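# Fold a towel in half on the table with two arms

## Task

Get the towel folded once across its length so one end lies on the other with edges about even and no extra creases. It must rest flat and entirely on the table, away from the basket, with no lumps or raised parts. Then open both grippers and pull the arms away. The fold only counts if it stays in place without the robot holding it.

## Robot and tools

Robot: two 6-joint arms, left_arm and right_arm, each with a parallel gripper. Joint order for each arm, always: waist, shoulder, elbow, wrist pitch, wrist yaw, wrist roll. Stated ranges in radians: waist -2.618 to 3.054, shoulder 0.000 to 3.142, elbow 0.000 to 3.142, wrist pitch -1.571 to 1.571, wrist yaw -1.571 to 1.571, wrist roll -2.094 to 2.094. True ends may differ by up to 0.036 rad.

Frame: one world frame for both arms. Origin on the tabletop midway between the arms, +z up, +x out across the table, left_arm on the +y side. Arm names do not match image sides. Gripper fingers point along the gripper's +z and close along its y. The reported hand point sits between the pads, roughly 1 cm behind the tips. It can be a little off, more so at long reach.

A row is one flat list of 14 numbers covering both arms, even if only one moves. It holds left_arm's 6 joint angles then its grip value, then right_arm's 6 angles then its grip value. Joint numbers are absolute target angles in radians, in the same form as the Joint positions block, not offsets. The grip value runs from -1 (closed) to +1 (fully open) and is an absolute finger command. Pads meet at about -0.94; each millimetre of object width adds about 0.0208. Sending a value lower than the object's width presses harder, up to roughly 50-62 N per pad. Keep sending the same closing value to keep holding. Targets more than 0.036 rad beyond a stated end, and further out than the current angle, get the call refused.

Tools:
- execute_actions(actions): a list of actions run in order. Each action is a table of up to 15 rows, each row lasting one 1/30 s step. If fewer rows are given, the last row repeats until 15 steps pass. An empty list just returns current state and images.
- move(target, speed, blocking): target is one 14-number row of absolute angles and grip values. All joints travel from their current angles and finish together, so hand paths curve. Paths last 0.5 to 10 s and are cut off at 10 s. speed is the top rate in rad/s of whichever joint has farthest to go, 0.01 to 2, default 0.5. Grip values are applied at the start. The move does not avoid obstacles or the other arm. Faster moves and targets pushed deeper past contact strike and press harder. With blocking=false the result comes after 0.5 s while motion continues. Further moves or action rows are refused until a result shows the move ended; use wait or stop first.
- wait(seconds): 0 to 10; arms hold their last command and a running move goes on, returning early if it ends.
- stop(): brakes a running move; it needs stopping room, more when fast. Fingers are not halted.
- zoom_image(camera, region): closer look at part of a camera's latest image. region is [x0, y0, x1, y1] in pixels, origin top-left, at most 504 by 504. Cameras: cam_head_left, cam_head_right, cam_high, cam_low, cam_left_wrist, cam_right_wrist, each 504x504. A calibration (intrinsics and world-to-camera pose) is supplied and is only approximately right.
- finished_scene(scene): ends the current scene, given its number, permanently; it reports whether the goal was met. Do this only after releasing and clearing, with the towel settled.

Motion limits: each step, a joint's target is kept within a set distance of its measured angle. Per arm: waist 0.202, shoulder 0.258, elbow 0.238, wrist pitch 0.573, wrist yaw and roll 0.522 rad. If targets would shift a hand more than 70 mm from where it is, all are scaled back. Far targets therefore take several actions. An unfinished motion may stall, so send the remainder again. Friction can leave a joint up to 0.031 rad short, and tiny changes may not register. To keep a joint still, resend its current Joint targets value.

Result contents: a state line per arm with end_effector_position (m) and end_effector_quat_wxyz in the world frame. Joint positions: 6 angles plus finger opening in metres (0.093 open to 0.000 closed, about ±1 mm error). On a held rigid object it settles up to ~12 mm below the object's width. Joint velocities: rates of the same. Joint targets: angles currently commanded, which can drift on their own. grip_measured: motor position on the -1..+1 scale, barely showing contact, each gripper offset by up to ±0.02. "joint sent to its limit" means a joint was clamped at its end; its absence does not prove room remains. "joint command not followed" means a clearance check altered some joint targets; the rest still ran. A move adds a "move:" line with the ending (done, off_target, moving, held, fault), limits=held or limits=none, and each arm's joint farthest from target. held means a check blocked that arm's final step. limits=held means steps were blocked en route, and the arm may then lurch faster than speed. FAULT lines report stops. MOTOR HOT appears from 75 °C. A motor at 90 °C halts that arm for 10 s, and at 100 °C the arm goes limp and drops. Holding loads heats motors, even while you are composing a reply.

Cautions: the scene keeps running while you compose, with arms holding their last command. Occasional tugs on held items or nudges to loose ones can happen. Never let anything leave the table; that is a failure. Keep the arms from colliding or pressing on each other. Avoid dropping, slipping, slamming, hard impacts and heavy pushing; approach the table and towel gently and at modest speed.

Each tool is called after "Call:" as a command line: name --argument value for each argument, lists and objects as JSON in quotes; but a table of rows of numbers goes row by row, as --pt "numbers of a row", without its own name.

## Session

Call:
execute_actions --actions '[]'

Scene clock: 0.00 s.
left_arm: end_effector_position=(+0.1421, -0.2313, +0.0490) grip_measured=+1.000 end_effector_quat_wxyz=(+0.280, +0.392, +0.866, -0.135) | right_arm: end_effector_position=(+0.2806, -0.3825, +0.0463) grip_measured=+0.990 end_effector_quat_wxyz=(+0.232, +0.095, +0.967, -0.032)
Joint names: [waist, shoulder, elbow, wrist pitch, wrist yaw, wrist roll]
Joint positions: left_arm=[-1.321  2.125  1.522 -0.426 -0.343 -0.534  0.093] | right_arm=[-0.135  1.17   0.548 -0.488  0.117  0.193  0.093]
Joint velocities: left_arm=[ 0.017  0.002  0.007  0.007 -0.022  0.007  0.   ] | right_arm=[ 0.002 -0.012 -0.007 -0.037 -0.007  0.037 -0.   ]
Joint targets: left_arm=[-1.321 2.125 1.522 -0.426 -0.343 -0.534] | right_arm=[-0.135 1.170 0.548 -0.488 0.117 0.193]
camera_calibration (this result's frames):
cam_left_wrist: T_world_to_cam=[[-0.76819, -0.640088, 0.0131136, -0.0387273], [-0.628786, 0.750455, -0.203583, 0.310913], [0.12047, -0.164636, -0.97897, 0.0733404], [0, 0, 0, 1]] pos_world=[0.156912, -0.246041, 0.135602]
cam_right_wrist: T_world_to_cam=[[-0.208569, -0.977929, 0.0123811, -0.313442], [-0.977867, 0.208308, -0.01958, 0.392577], [0.0165687, -0.0161908, -0.999732, 0.11556], [0, 0, 0, 1]] pos_world=[0.316599, -0.386429, 0.127096]

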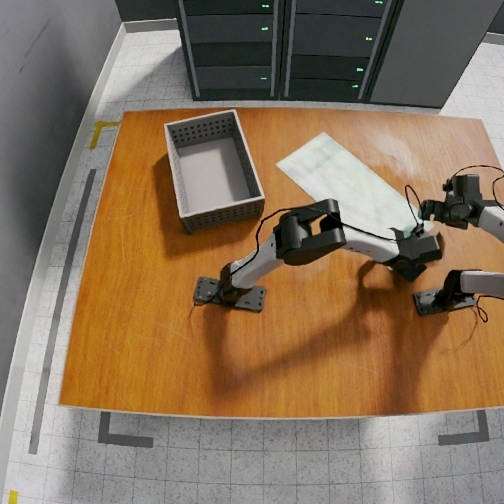

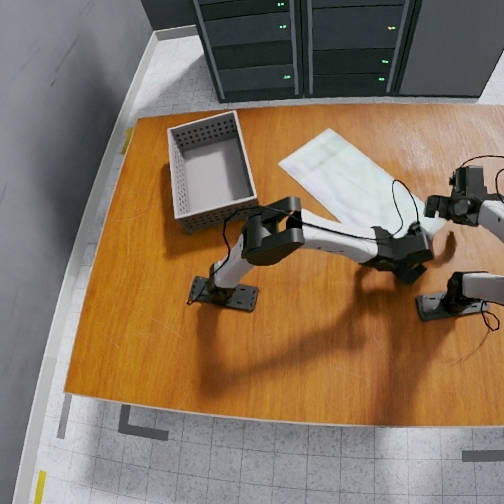

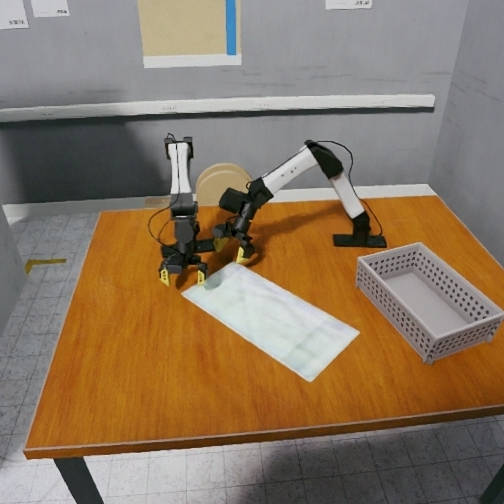

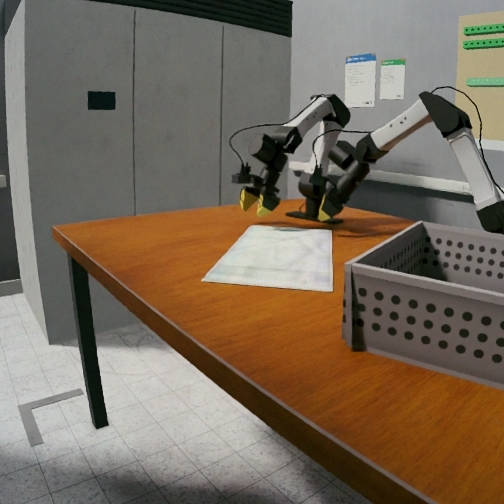

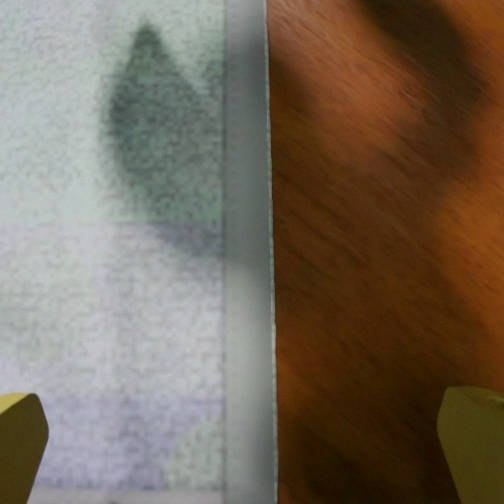

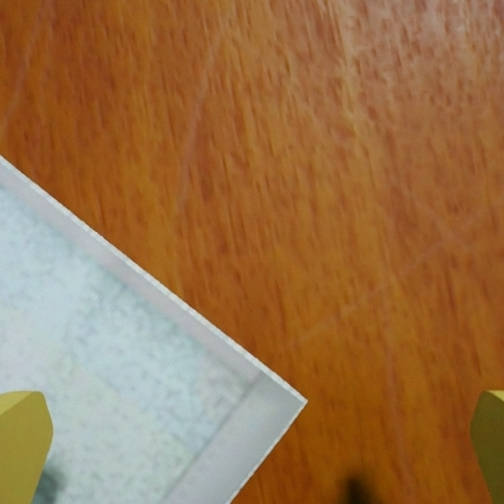

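Call:
move --target '[-1.226,2.435,2.222,-1.248,0,-0.508,-0.1,-0.18,1.525,0.95,-1.0,0,0.872,-0.1]' --speed 0.6

Scene clock: 10.10 s.
left_arm: end_effector_position=(+0.1300, -0.2129, +0.0485) grip_measured=-0.098 end_effector_quat_wxyz=(+0.034, +0.423, +0.905, -0.040) | right_arm: end_effector_position=(+0.2644, -0.3731, +0.0515) grip_measured=-0.098 end_effector_quat_wxyz=(+0.003, +0.424, +0.906, -0.002)
Joint names: [waist, shoulder, elbow, wrist pitch, wrist yaw, wrist roll]
Joint positions: left_arm=[-1.231  2.427  2.199 -1.237 -0.009 -0.516  0.04 ] | right_arm=[-0.171  1.507  0.931 -0.991  0.006  0.865  0.041]
Joint velocities: left_arm=[ 0.002 -0.002  0.002 -0.037 -0.051  0.007 -0.001] | right_arm=[-0.007 -0.002  0.012 -0.051 -0.081 -0.022 -0.001]
Joint targets: left_arm=[-1.226 2.435 2.222 -1.248 -0.000 -0.508] | right_arm=[-0.180 1.525 0.950 -1.000 -0.000 0.872]
move: off_target (left_arm); limits=none; left_arm: farthest joint: the elbow, 0.023 radians from its target (0.700 radians at the start); right_arm: farthest joint: the elbow, 0.019 radians from its target (0.402 radians at the start)
camera_calibration (this result's frames):
cam_left_wrist: T_world_to_cam=[[-0.779394, -0.624227, 0.0537159, -0.0333252], [-0.578074, 0.749525, 0.322558, 0.257047], [-0.241611, 0.220348, -0.945024, 0.204782], [0, 0, 0, 1]] pos_world=[0.172096, -0.258589, 0.112401]
cam_right_wrist: T_world_to_cam=[[-0.775346, -0.631535, 0.00141796, -0.0280257], [-0.569021, 0.699566, 0.43223, 0.426728], [-0.27396, 0.334321, -0.901762, 0.323667], [0, 0, 0, 1]] pos_world=[0.30976, -0.424433, 0.107466]

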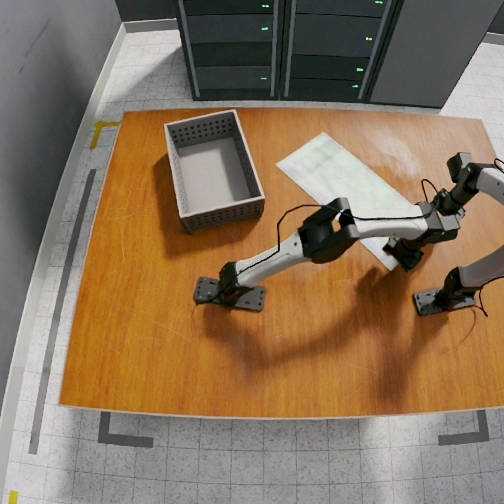

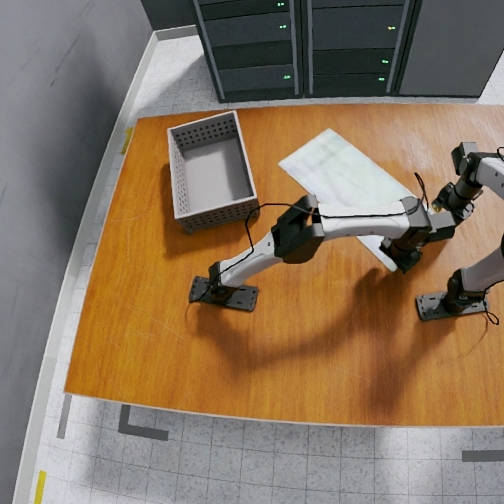

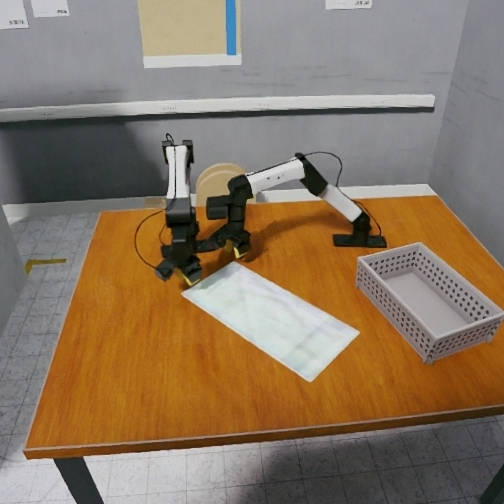

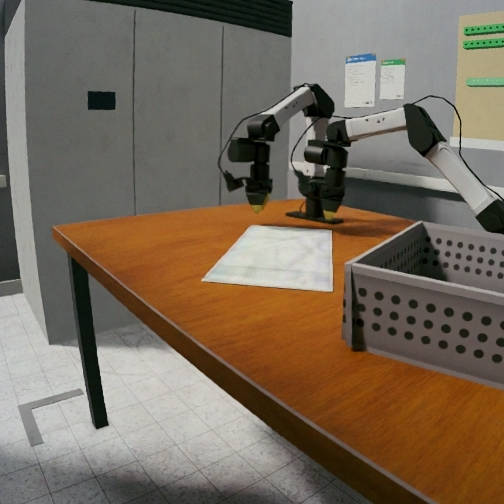

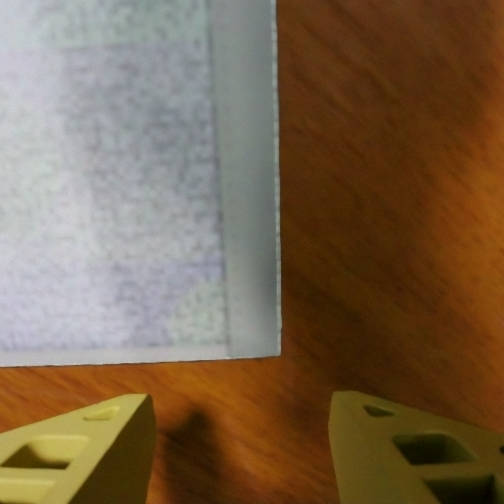

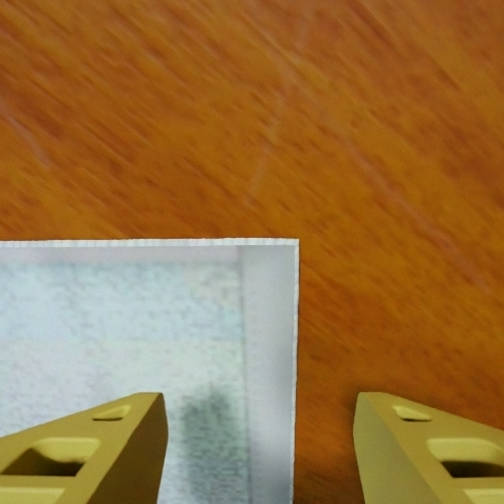

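Call:
move --target '[-1.213,2.497,2.118,-1.1,0,-0.495,-0.1,-0.175,1.608,0.80,-0.785,0,0.868,-0.1]' --speed 0.25

Scene clock: 14.07 s.
left_arm: end_effector_position=(+0.1353, -0.2183, +0.0097) grip_measured=-0.099 end_effector_quat_wxyz=(+0.033, +0.425, +0.904, -0.038) | right_arm: end_effector_position=(+0.2648, -0.3729, +0.0084) grip_measured=-0.098 end_effector_quat_wxyz=(+0.000, +0.424, +0.906, -0.002)
Joint names: [waist, shoulder, elbow, wrist pitch, wrist yaw, wrist roll]
Joint positions: left_arm=[-1.223  2.481  2.144 -1.134 -0.008 -0.504  0.04 ] | right_arm=[-0.171  1.59   0.823 -0.806  0.005  0.866  0.04 ]
Joint velocities: left_arm=[ 0.007 -0.012  0.002  0.066 -0.007  0.007  0.001] | right_arm=[-0.012 -0.017  0.012 -0.051  0.022  0.037 -0.   ]
Joint targets: left_arm=[-1.213 2.497 2.118 -1.100 0.000 -0.495] | right_arm=[-0.175 1.608 0.800 -0.785 -0.000 0.868]
move: off_target (left_arm, right_arm); limits=none; left_arm: farthest joint: the wrist pitch, 0.034 radians from its target (0.137 radians at the start); right_arm: farthest joint: the elbow, 0.023 radians from its target (0.131 radians at the start)
camera_calibration (this result's frames):
cam_left_wrist: T_world_to_cam=[[-0.781271, -0.622142, 0.0505557, -0.0297817], [-0.575377, 0.749204, 0.328077, 0.276206], [-0.241987, 0.227228, -0.943297, 0.172136], [0, 0, 0, 1]] pos_world=[0.17731, -0.264578, 0.0732647]
cam_right_wrist: T_world_to_cam=[[-0.77581, -0.630948, 0.00478801, -0.0272034], [-0.566176, 0.699476, 0.436093, 0.444637], [-0.278501, 0.335615, -0.899889, 0.286546], [0, 0, 0, 1]] pos_world=[0.310442, -0.424346, 0.0640865]

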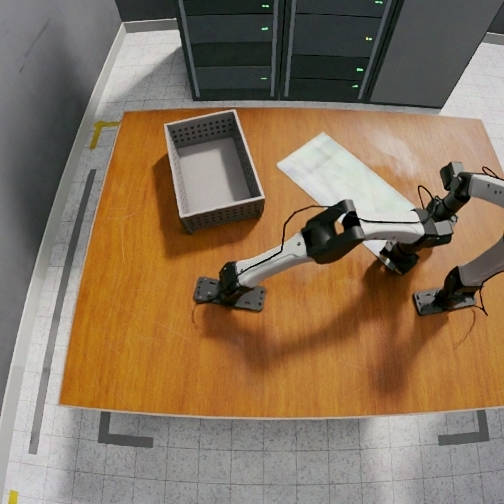

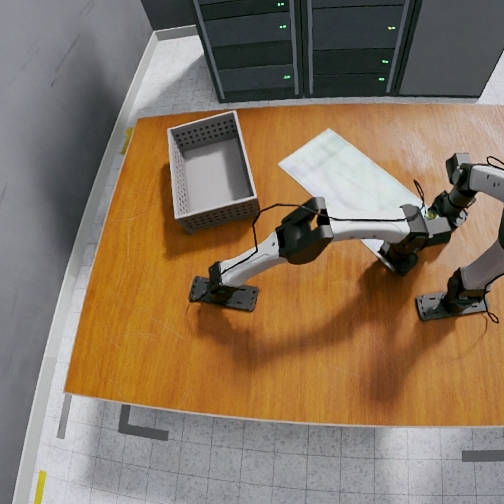

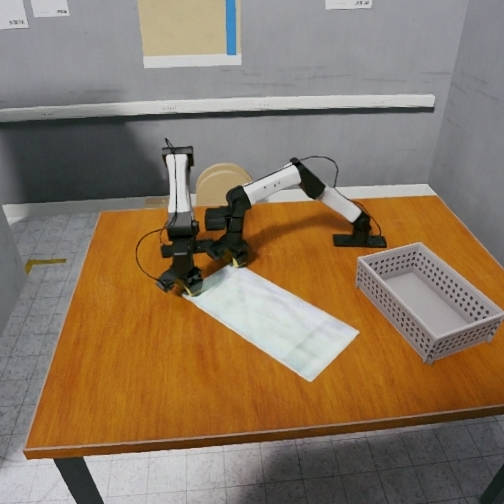

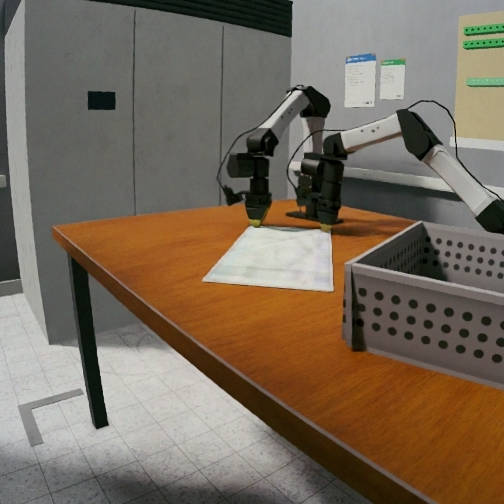

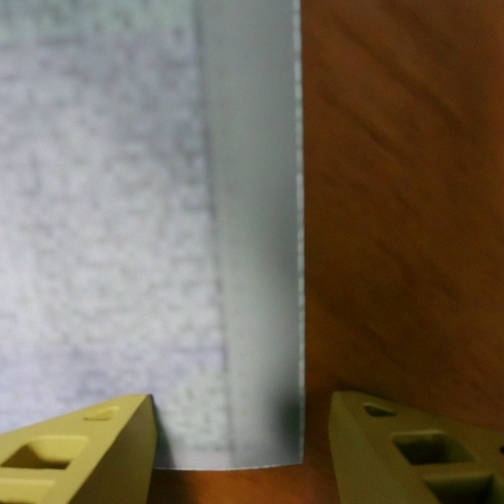

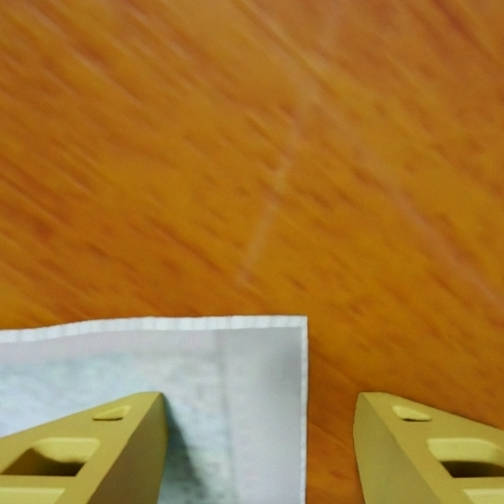

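Call:
execute_actions --actions '[[[-1.213,2.497,2.118,-1.1,0,-0.495,-0.16,-0.175,1.608,0.80,-0.785,0,0.868,-0.16],[-1.213,2.497,2.118,-1.1,0,-0.495,-0.2,-0.175,1.608,0.80,-0.785,0,0.868,-0.2],[-1.213,2.497,2.118,-1.1,0,-0.495,-0.24,-0.175,1.608,0.80,-0.785,0,0.868,-0.24],[-1.213,2.497,2.118,-1.1,0,-0.495,-0.28,-0.175,1.608,0.80,-0.785,0,0.868,-0.28],[-1.213,2.497,2.118,-1.1,0,-0.495,-0.32,-0.175,1.608,0.80,-0.785,0,0.868,-0.32],[-1.213,2.497,2.118,-1.1,0,-0.495,-0.36,-0.175,1.608,0.80,-0.785,0,0.868,-0.36],[-1.213,2.497,2.118,-1.1,0,-0.495,-0.4,-0.175,1.608,0.80,-0.785,0,0.868,-0.4],[-1.213,2.497,2.118,-1.1,0,-0.495,-0.44,-0.175,1.608,0.80,-0.785,0,0.868,-0.44],[-1.213,2.497,2.118,-1.1,0,-0.495,-0.48,-0.175,1.608,0.80,-0.785,0,0.868,-0.48],[-1.213,2.497,2.118,-1.1,0,-0.495,-0.52,-0.175,1.608,0.80,-0.785,0,0.868,-0.52],[-1.213,2.497,2.118,-1.1,0,-0.495,-0.56,-0.175,1.608,0.80,-0.785,0,0.868,-0.56],[-1.213,2.497,2.118,-1.1,0,-0.495,-0.6,-0.175,1.608,0.80,-0.785,0,0.868,-0.6]],[[-1.213,2.497,2.118,-1.1,0,-0.495,-0.65,-0.175,1.608,0.80,-0.785,0,0.868,-0.65],[-1.213,2.497,2.118,-1.1,0,-0.495,-0.7,-0.175,1.608,0.80,-0.785,0,0.868,-0.7],[-1.213,2.497,2.118,-1.1,0,-0.495,-0.75,-0.175,1.608,0.80,-0.785,0,0.868,-0.75],[-1.213,2.497,2.118,-1.1,0,-0.495,-0.8,-0.175,1.608,0.80,-0.785,0,0.868,-0.8],[-1.213,2.497,2.118,-1.1,0,-0.495,-0.85,-0.175,1.608,0.80,-0.785,0,0.868,-0.85],[-1.213,2.497,2.118,-1.1,0,-0.495,-0.9,-0.175,1.608,0.80,-0.785,0,0.868,-0.9],[-1.213,2.497,2.118,-1.1,0,-0.495,-0.95,-0.175,1.608,0.80,-0.785,0,0.868,-0.95],[-1.213,2.497,2.118,-1.1,0,-0.495,-1,-0.175,1.608,0.80,-0.785,0,0.868,-1]]]'

Scene clock: 19.87 s.
left_arm: end_effector_position=(+0.1391, -0.2215, +0.0101) grip_measured=-0.984 end_effector_quat_wxyz=(+0.038, +0.422, +0.905, -0.044) | right_arm: end_effector_position=(+0.2698, -0.3724, +0.0084) grip_measured=-0.997 end_effector_quat_wxyz=(+0.009, +0.424, +0.905, +0.003)
Joint names: [waist, shoulder, elbow, wrist pitch, wrist yaw, wrist roll]
Joint positions: left_arm=[-1.217  2.481  2.144 -1.118 -0.009 -0.502  0.   ] | right_arm=[-0.171  1.59   0.823 -0.786  0.002  0.866  0.   ]
Joint velocities: left_arm=[ 0.012  0.002 -0.012  0.007  0.037  0.051  0.   ] | right_arm=[-0.032 -0.007 -0.017  0.022  0.037  0.037  0.   ]
Joint targets: left_arm=[-1.213 2.497 2.118 -1.100 -0.000 -0.495] | right_arm=[-0.175 1.608 0.800 -0.785 0.000 0.868]
camera_calibration (this result's frames):
cam_left_wrist: T_world_to_cam=[[-0.778818, -0.624613, 0.057457, -0.0297522], [-0.579728, 0.751762, 0.314276, 0.281967], [-0.239495, 0.211454, -0.947591, 0.170382], [0, 0, 0, 1]] pos_world=[0.181098, -0.266583, 0.0745462]
cam_right_wrist: T_world_to_cam=[[-0.775709, -0.630957, -0.0130032, -0.0229162], [-0.575091, 0.698241, 0.426297, 0.449155], [-0.259896, 0.338161, -0.90449, 0.283789], [0, 0, 0, 1]] pos_world=[0.314284, -0.424044, 0.0649128]

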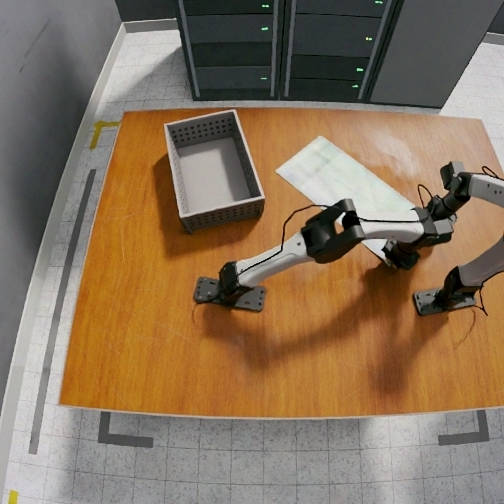

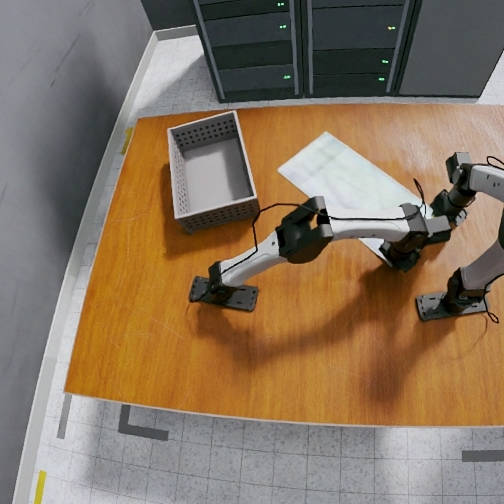

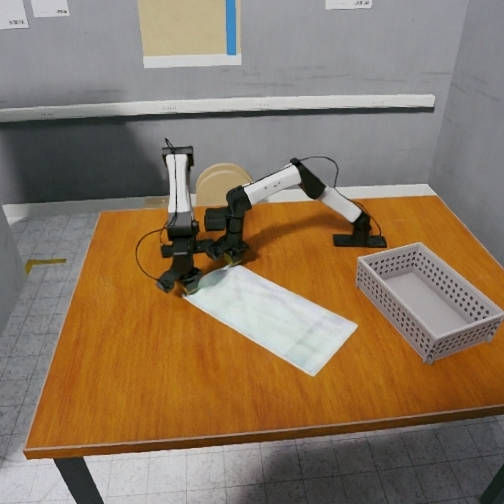

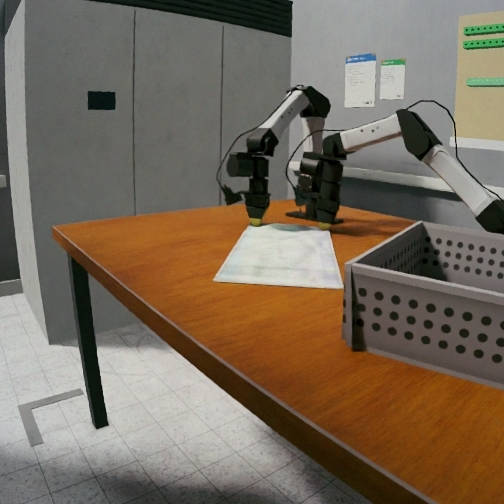

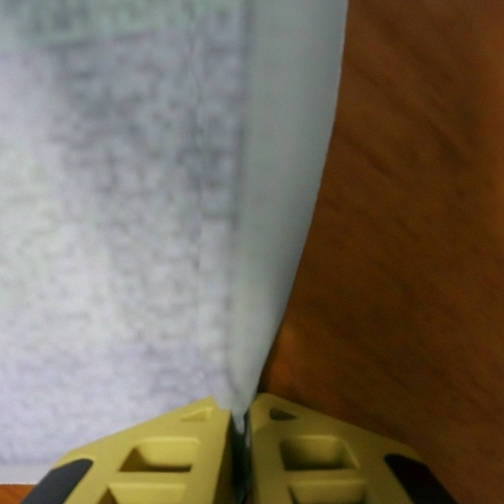

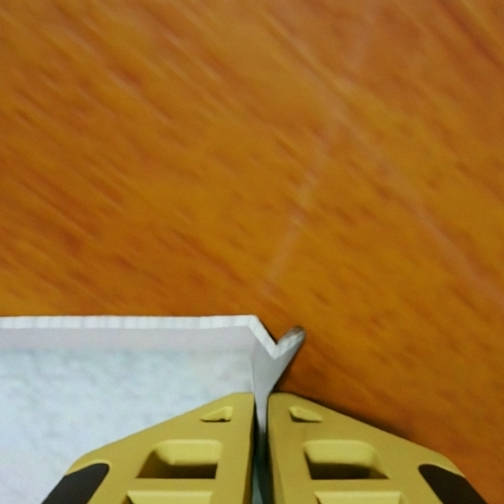

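Call:
move --target '[-1.215,2.05,2.205,-1.13,0,-0.40,-1,-0.172,1.346,1.525,-1.508,0,0.868,-1]' --speed 0.35

Scene clock: 29.43 s.
left_arm: end_effector_position=(+0.1400, -0.2250, +0.2300) grip_measured=-0.984 end_effector_quat_wxyz=(+0.178, +0.446, +0.851, -0.214) | right_arm: end_effector_position=(+0.2726, -0.3708, +0.2323) grip_measured=-0.997 end_effector_quat_wxyz=(+0.102, +0.421, +0.900, +0.051)
Joint names: [waist, shoulder, elbow, wrist pitch, wrist yaw, wrist roll]
Joint positions: left_arm=[-1.217  2.065  2.185 -1.127 -0.009 -0.408  0.   ] | right_arm=[-0.171  1.354  1.509 -1.499 -0.008  0.866  0.   ]
Joint velocities: left_arm=[-0.032 -0.002 -0.002 -0.051 -0.066  0.022  0.   ] | right_arm=[ 0.017 -0.012  0.002 -0.051  0.007 -0.022  0.   ]
Joint targets: left_arm=[-1.215 2.050 2.205 -1.130 -0.000 -0.400] | right_arm=[-0.172 1.346 1.525 -1.508 -0.000 0.868]
move: done; limits=none; left_arm: farthest joint: the elbow, 0.020 radians from its target (0.061 radians at the start); right_arm: farthest joint: the elbow, 0.016 radians from its target (0.702 radians at the start)
camera_calibration (this result's frames):
cam_left_wrist: T_world_to_cam=[[-0.845476, -0.492744, 0.205847, -0.0390518], [-0.519648, 0.847958, -0.104562, 0.325515], [-0.123027, -0.195373, -0.972982, 0.277674], [0, 0, 0, 1]] pos_world=[0.170297, -0.241015, 0.312247]
cam_right_wrist: T_world_to_cam=[[-0.754974, -0.631165, -0.17789, 0.0158372], [-0.652236, 0.694699, 0.303285, 0.40251], [-0.0678426, 0.344998, -0.936148, 0.444034], [0, 0, 0, 1]] pos_world=[0.304612, -0.422818, 0.296424]

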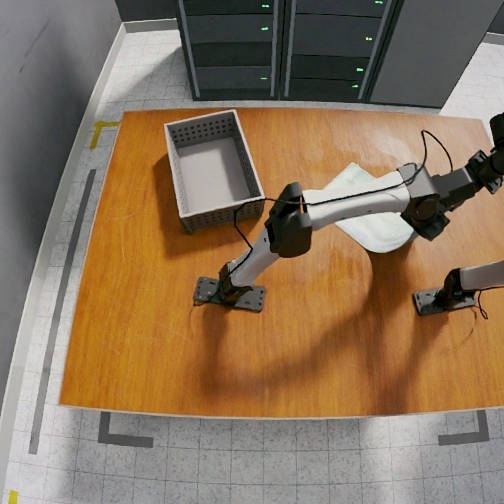

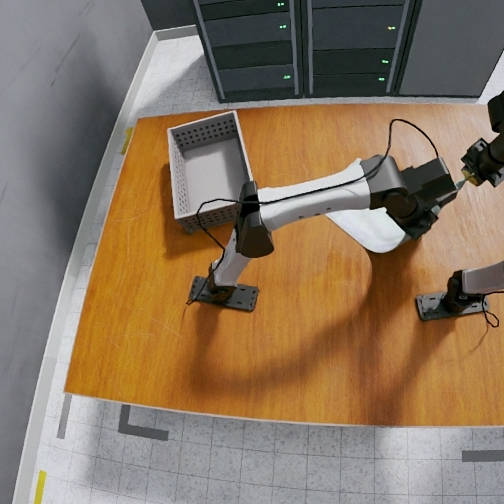

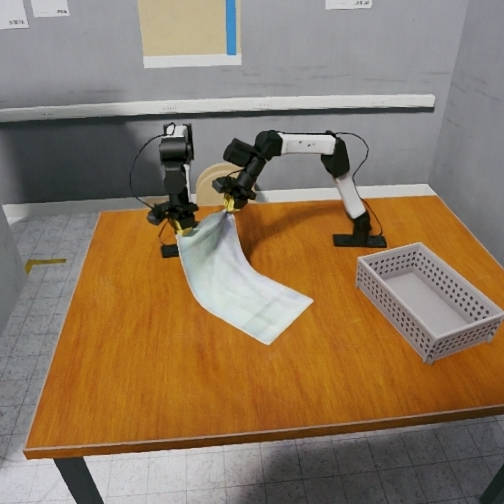

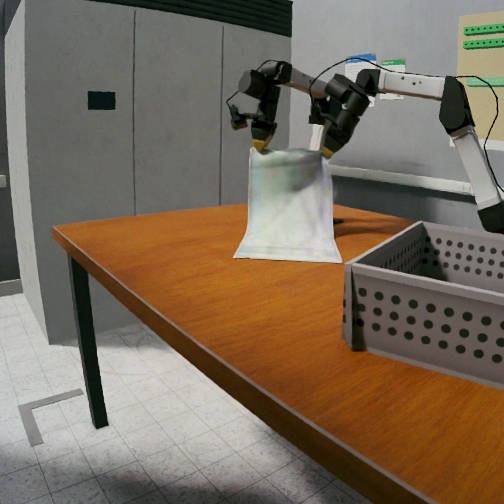

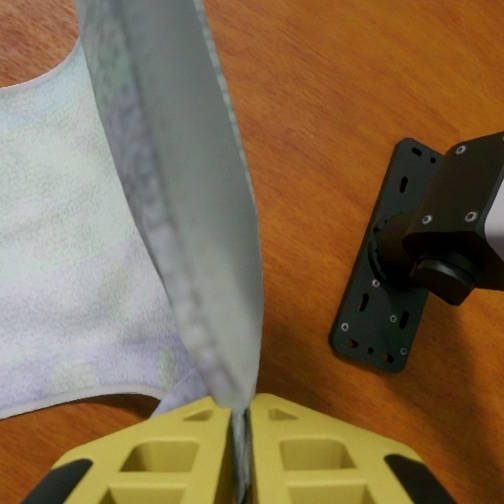

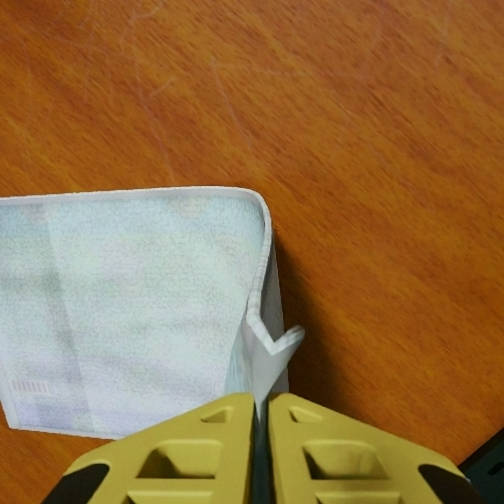

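Call:
move --target '[-0.956,1.976,1.992,-1.22,0,-0.258,-1,0.087,1.776,1.774,-1.38,0,1.103,-1]' --speed 0.3

Scene clock: 36.47 s.
left_arm: end_effector_position=(+0.2420, -0.1379, +0.1889) grip_measured=-0.984 end_effector_quat_wxyz=(+0.142, +0.406, +0.896, -0.113) | right_arm: end_effector_position=(+0.3696, -0.2832, +0.1911) grip_measured=-0.997 end_effector_quat_wxyz=(+0.066, +0.413, +0.907, +0.056)
Joint names: [waist, shoulder, elbow, wrist pitch, wrist yaw, wrist roll]
Joint positions: left_arm=[-0.959  1.999  2.006 -1.213 -0.007 -0.266  0.   ] | right_arm=[ 0.08   1.764  1.753 -1.387 -0.006  1.096  0.   ]
Joint velocities: left_arm=[-0.002  0.002 -0.007  0.022 -0.007 -0.007  0.   ] | right_arm=[ 0.012  0.002  0.002  0.007  0.007 -0.051  0.   ]
Joint targets: left_arm=[-0.956 1.976 1.992 -1.220 0.000 -0.258] | right_arm=[0.087 1.776 1.774 -1.380 0.000 1.103]
move: off_target (left_arm, right_arm); limits=none; left_arm: farthest joint: the shoulder, 0.023 radians from its target (0.089 radians at the start); right_arm: farthest joint: the elbow, 0.021 radians from its target (0.265 radians at the start)
camera_calibration (this result's frames):
cam_left_wrist: T_world_to_cam=[[-0.772312, -0.628546, 0.0920009, 0.0836427], [-0.624687, 0.777764, 0.0696381, 0.283206], [-0.115326, -0.00368947, -0.993321, 0.295619], [0, 0, 0, 1]] pos_world=[0.275606, -0.166604, 0.266227]
cam_right_wrist: T_world_to_cam=[[-0.748822, -0.644108, -0.156174, 0.126915], [-0.649355, 0.665833, 0.367429, 0.395879], [-0.132678, 0.376551, -0.916846, 0.411016], [0, 0, 0, 1]] pos_world=[0.406636, -0.336611, 0.251202]

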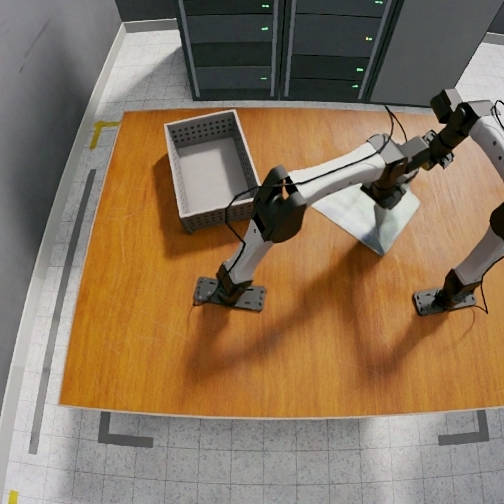

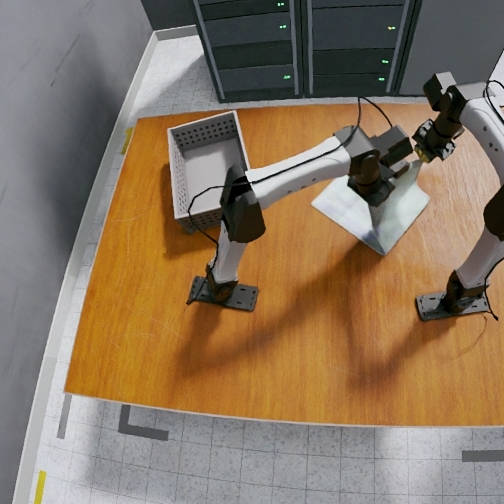

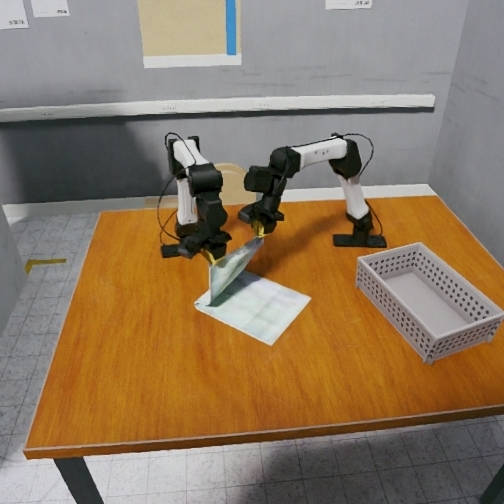

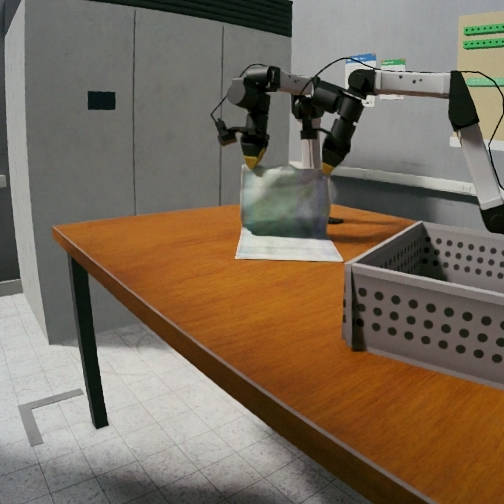

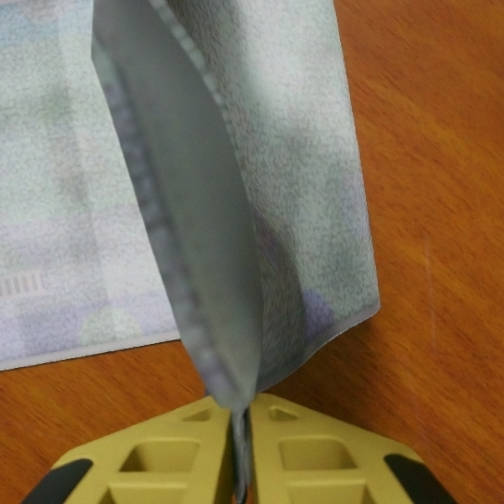

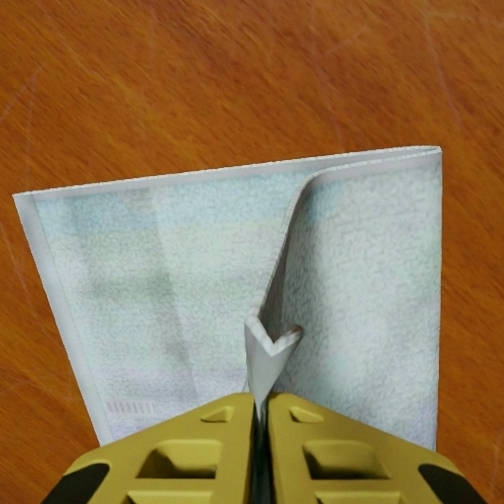

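Call:
move --target '[-0.931,1.93,1.932,-1.19,0,-0.373,-1,0.147,1.893,1.922,-1.425,0,1.025,-1]' --speed 0.2

Scene clock: 46.33 s.
left_arm: end_effector_position=(+0.2452, -0.1230, +0.1904) grip_measured=-0.984 end_effector_quat_wxyz=(+0.136, +0.352, +0.919, -0.117) | right_arm: end_effector_position=(+0.3909, -0.2544, +0.1937) grip_measured=-0.997 end_effector_quat_wxyz=(+0.070, +0.357, +0.930, +0.059)
Joint names: [waist, shoulder, elbow, wrist pitch, wrist yaw, wrist roll]
Joint positions: left_arm=[-0.938  1.952  1.947 -1.205 -0.007 -0.365  0.   ] | right_arm=[ 0.14   1.875  1.902 -1.415 -0.006  1.033  0.   ]
Joint velocities: left_arm=[-0.012 -0.012 -0.027  0.007  0.022  0.022  0.   ] | right_arm=[ 0.012 -0.007  0.007  0.007 -0.037 -0.022  0.   ]
Joint targets: left_arm=[-0.931 1.930 1.932 -1.190 -0.000 -0.373] | right_arm=[0.147 1.893 1.922 -1.425 0.000 1.025]
move: off_target (left_arm); limits=none; left_arm: farthest joint: the shoulder, 0.022 radians from its target (0.069 radians at the start); right_arm: farthest joint: the elbow, 0.020 radians from its target (0.169 radians at the start)
camera_calibration (this result's frames):
cam_left_wrist: T_world_to_cam=[[-0.692462, -0.71064, 0.124445, 0.0595154], [-0.706424, 0.702899, 0.0830589, 0.281811], [-0.146498, -0.030396, -0.988744, 0.301026], [0, 0, 0, 1]] pos_world=[0.28439, -0.146641, 0.266825]
cam_right_wrist: T_world_to_cam=[[-0.663493, -0.730992, -0.15946, 0.106969], [-0.729706, 0.585166, 0.35371, 0.403208], [-0.165249, 0.351043, -0.921662, 0.412517], [0, 0, 0, 1]] pos_world=[0.433364, -0.302561, 0.25464]

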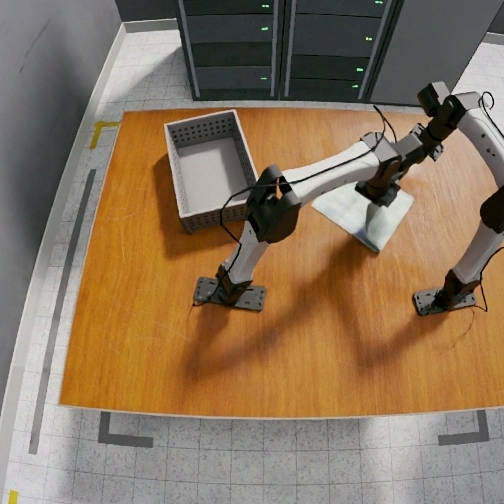

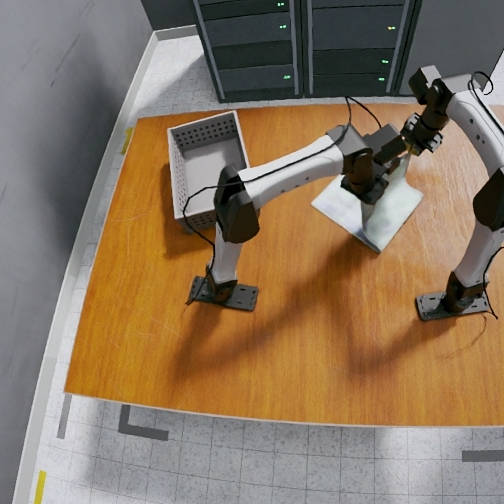

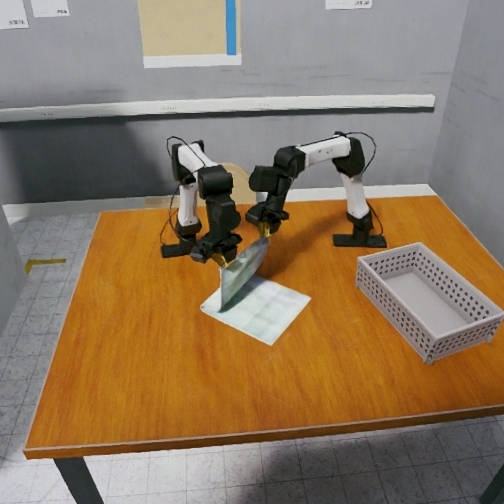

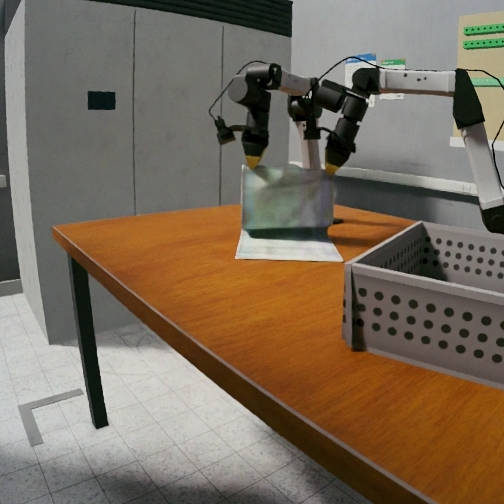

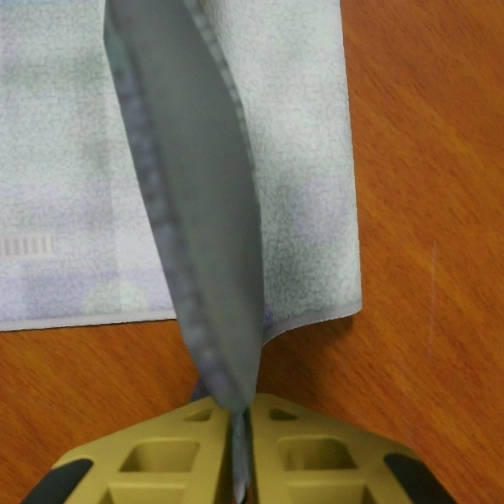

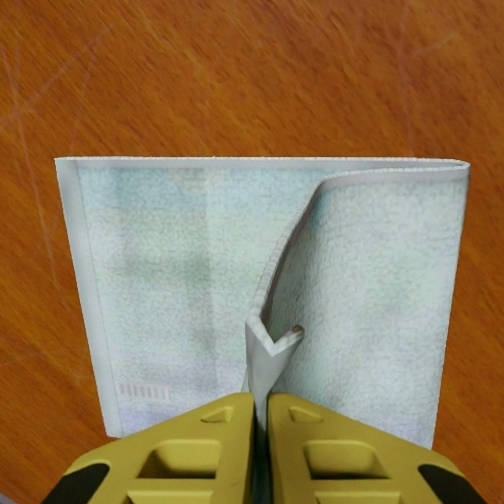

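Call:
move --target '[-0.633,2.132,1.617,-1.0,0,-0.061,-1,0.281,2.35,1.983,-0.968,0,1.173,-1]' --speed 0.3

Scene clock: 54.83 s.
left_arm: end_effector_position=(+0.3323, -0.0205, +0.0308) grip_measured=-0.984 end_effector_quat_wxyz=(+0.026, +0.355, +0.935, -0.008) | right_arm: end_effector_position=(+0.4812, -0.1553, +0.0327) grip_measured=-0.997 end_effector_quat_wxyz=(+0.075, +0.355, +0.928, +0.081)
Joint names: [waist, shoulder, elbow, wrist pitch, wrist yaw, wrist roll]
Joint positions: left_arm=[-0.635  2.128  1.629 -1.017 -0.007 -0.069  0.   ] | right_arm=[ 0.275  2.339  1.963 -0.973 -0.005  1.166  0.   ]
Joint velocities: left_arm=[-0.012 -0.007 -0.022  0.037 -0.125  0.037  0.   ] | right_arm=[ 0.007 -0.007 -0.002 -0.037 -0.022  0.022  0.   ]
Joint targets: left_arm=[-0.633 2.132 1.617 -1.000 -0.000 -0.061] | right_arm=[0.281 2.350 1.983 -0.968 -0.000 1.173]
move: done; limits=none; left_arm: farthest joint: the wrist pitch, 0.017 radians from its target (0.205 radians at the start); right_arm: farthest joint: the elbow, 0.020 radians from its target (0.081 radians at the start)
camera_calibration (this result's frames):
cam_left_wrist: T_world_to_cam=[[-0.676636, -0.736283, 0.0071908, 0.210358], [-0.684215, 0.632334, 0.363323, 0.267041], [-0.272055, 0.240917, -0.931635, 0.204671], [0, 0, 0, 1]] pos_world=[0.380731, -0.0632853, 0.0921443]
cam_right_wrist: T_world_to_cam=[[-0.655766, -0.726761, -0.204425, 0.212119], [-0.741349, 0.568692, 0.356359, 0.470972], [-0.142733, 0.385239, -0.911712, 0.238419], [0, 0, 0, 1]] pos_world=[0.522285, -0.205526, 0.0928969]

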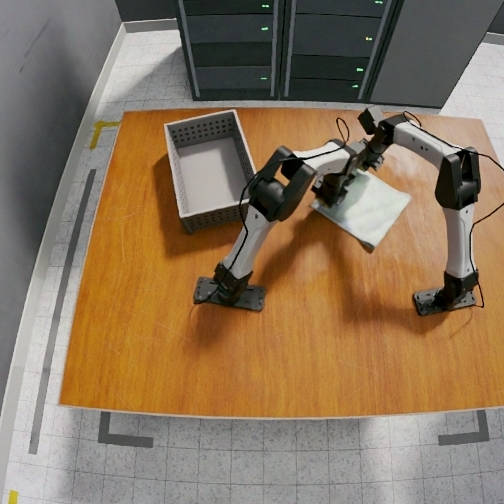

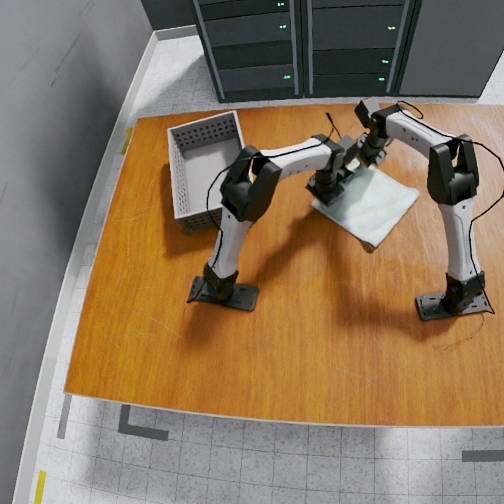

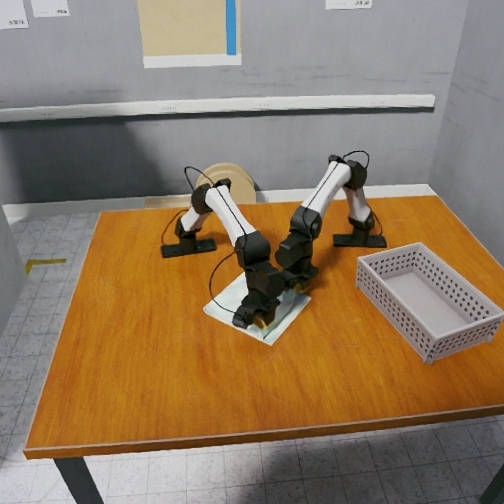

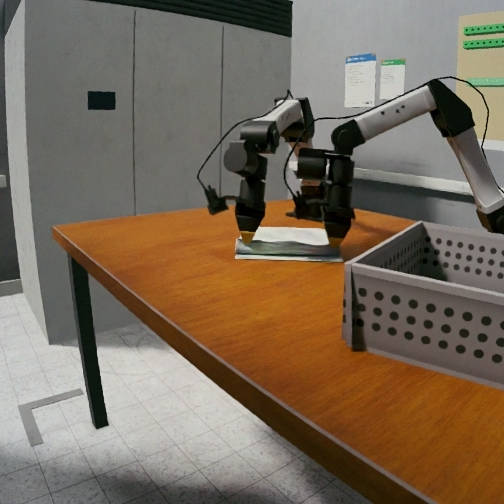

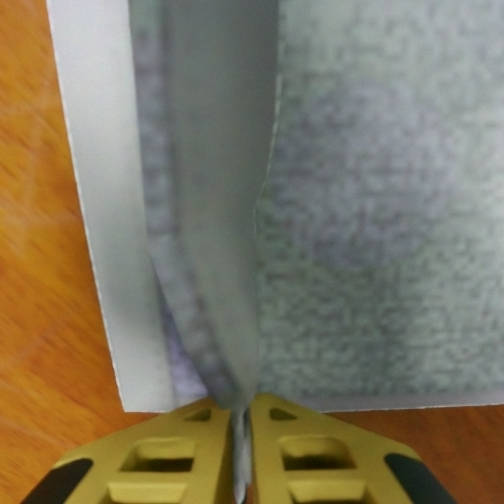

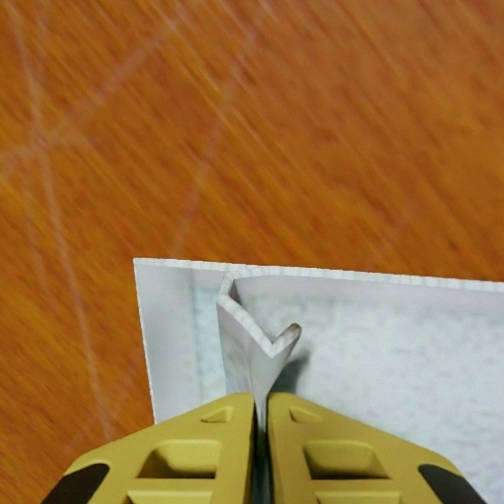

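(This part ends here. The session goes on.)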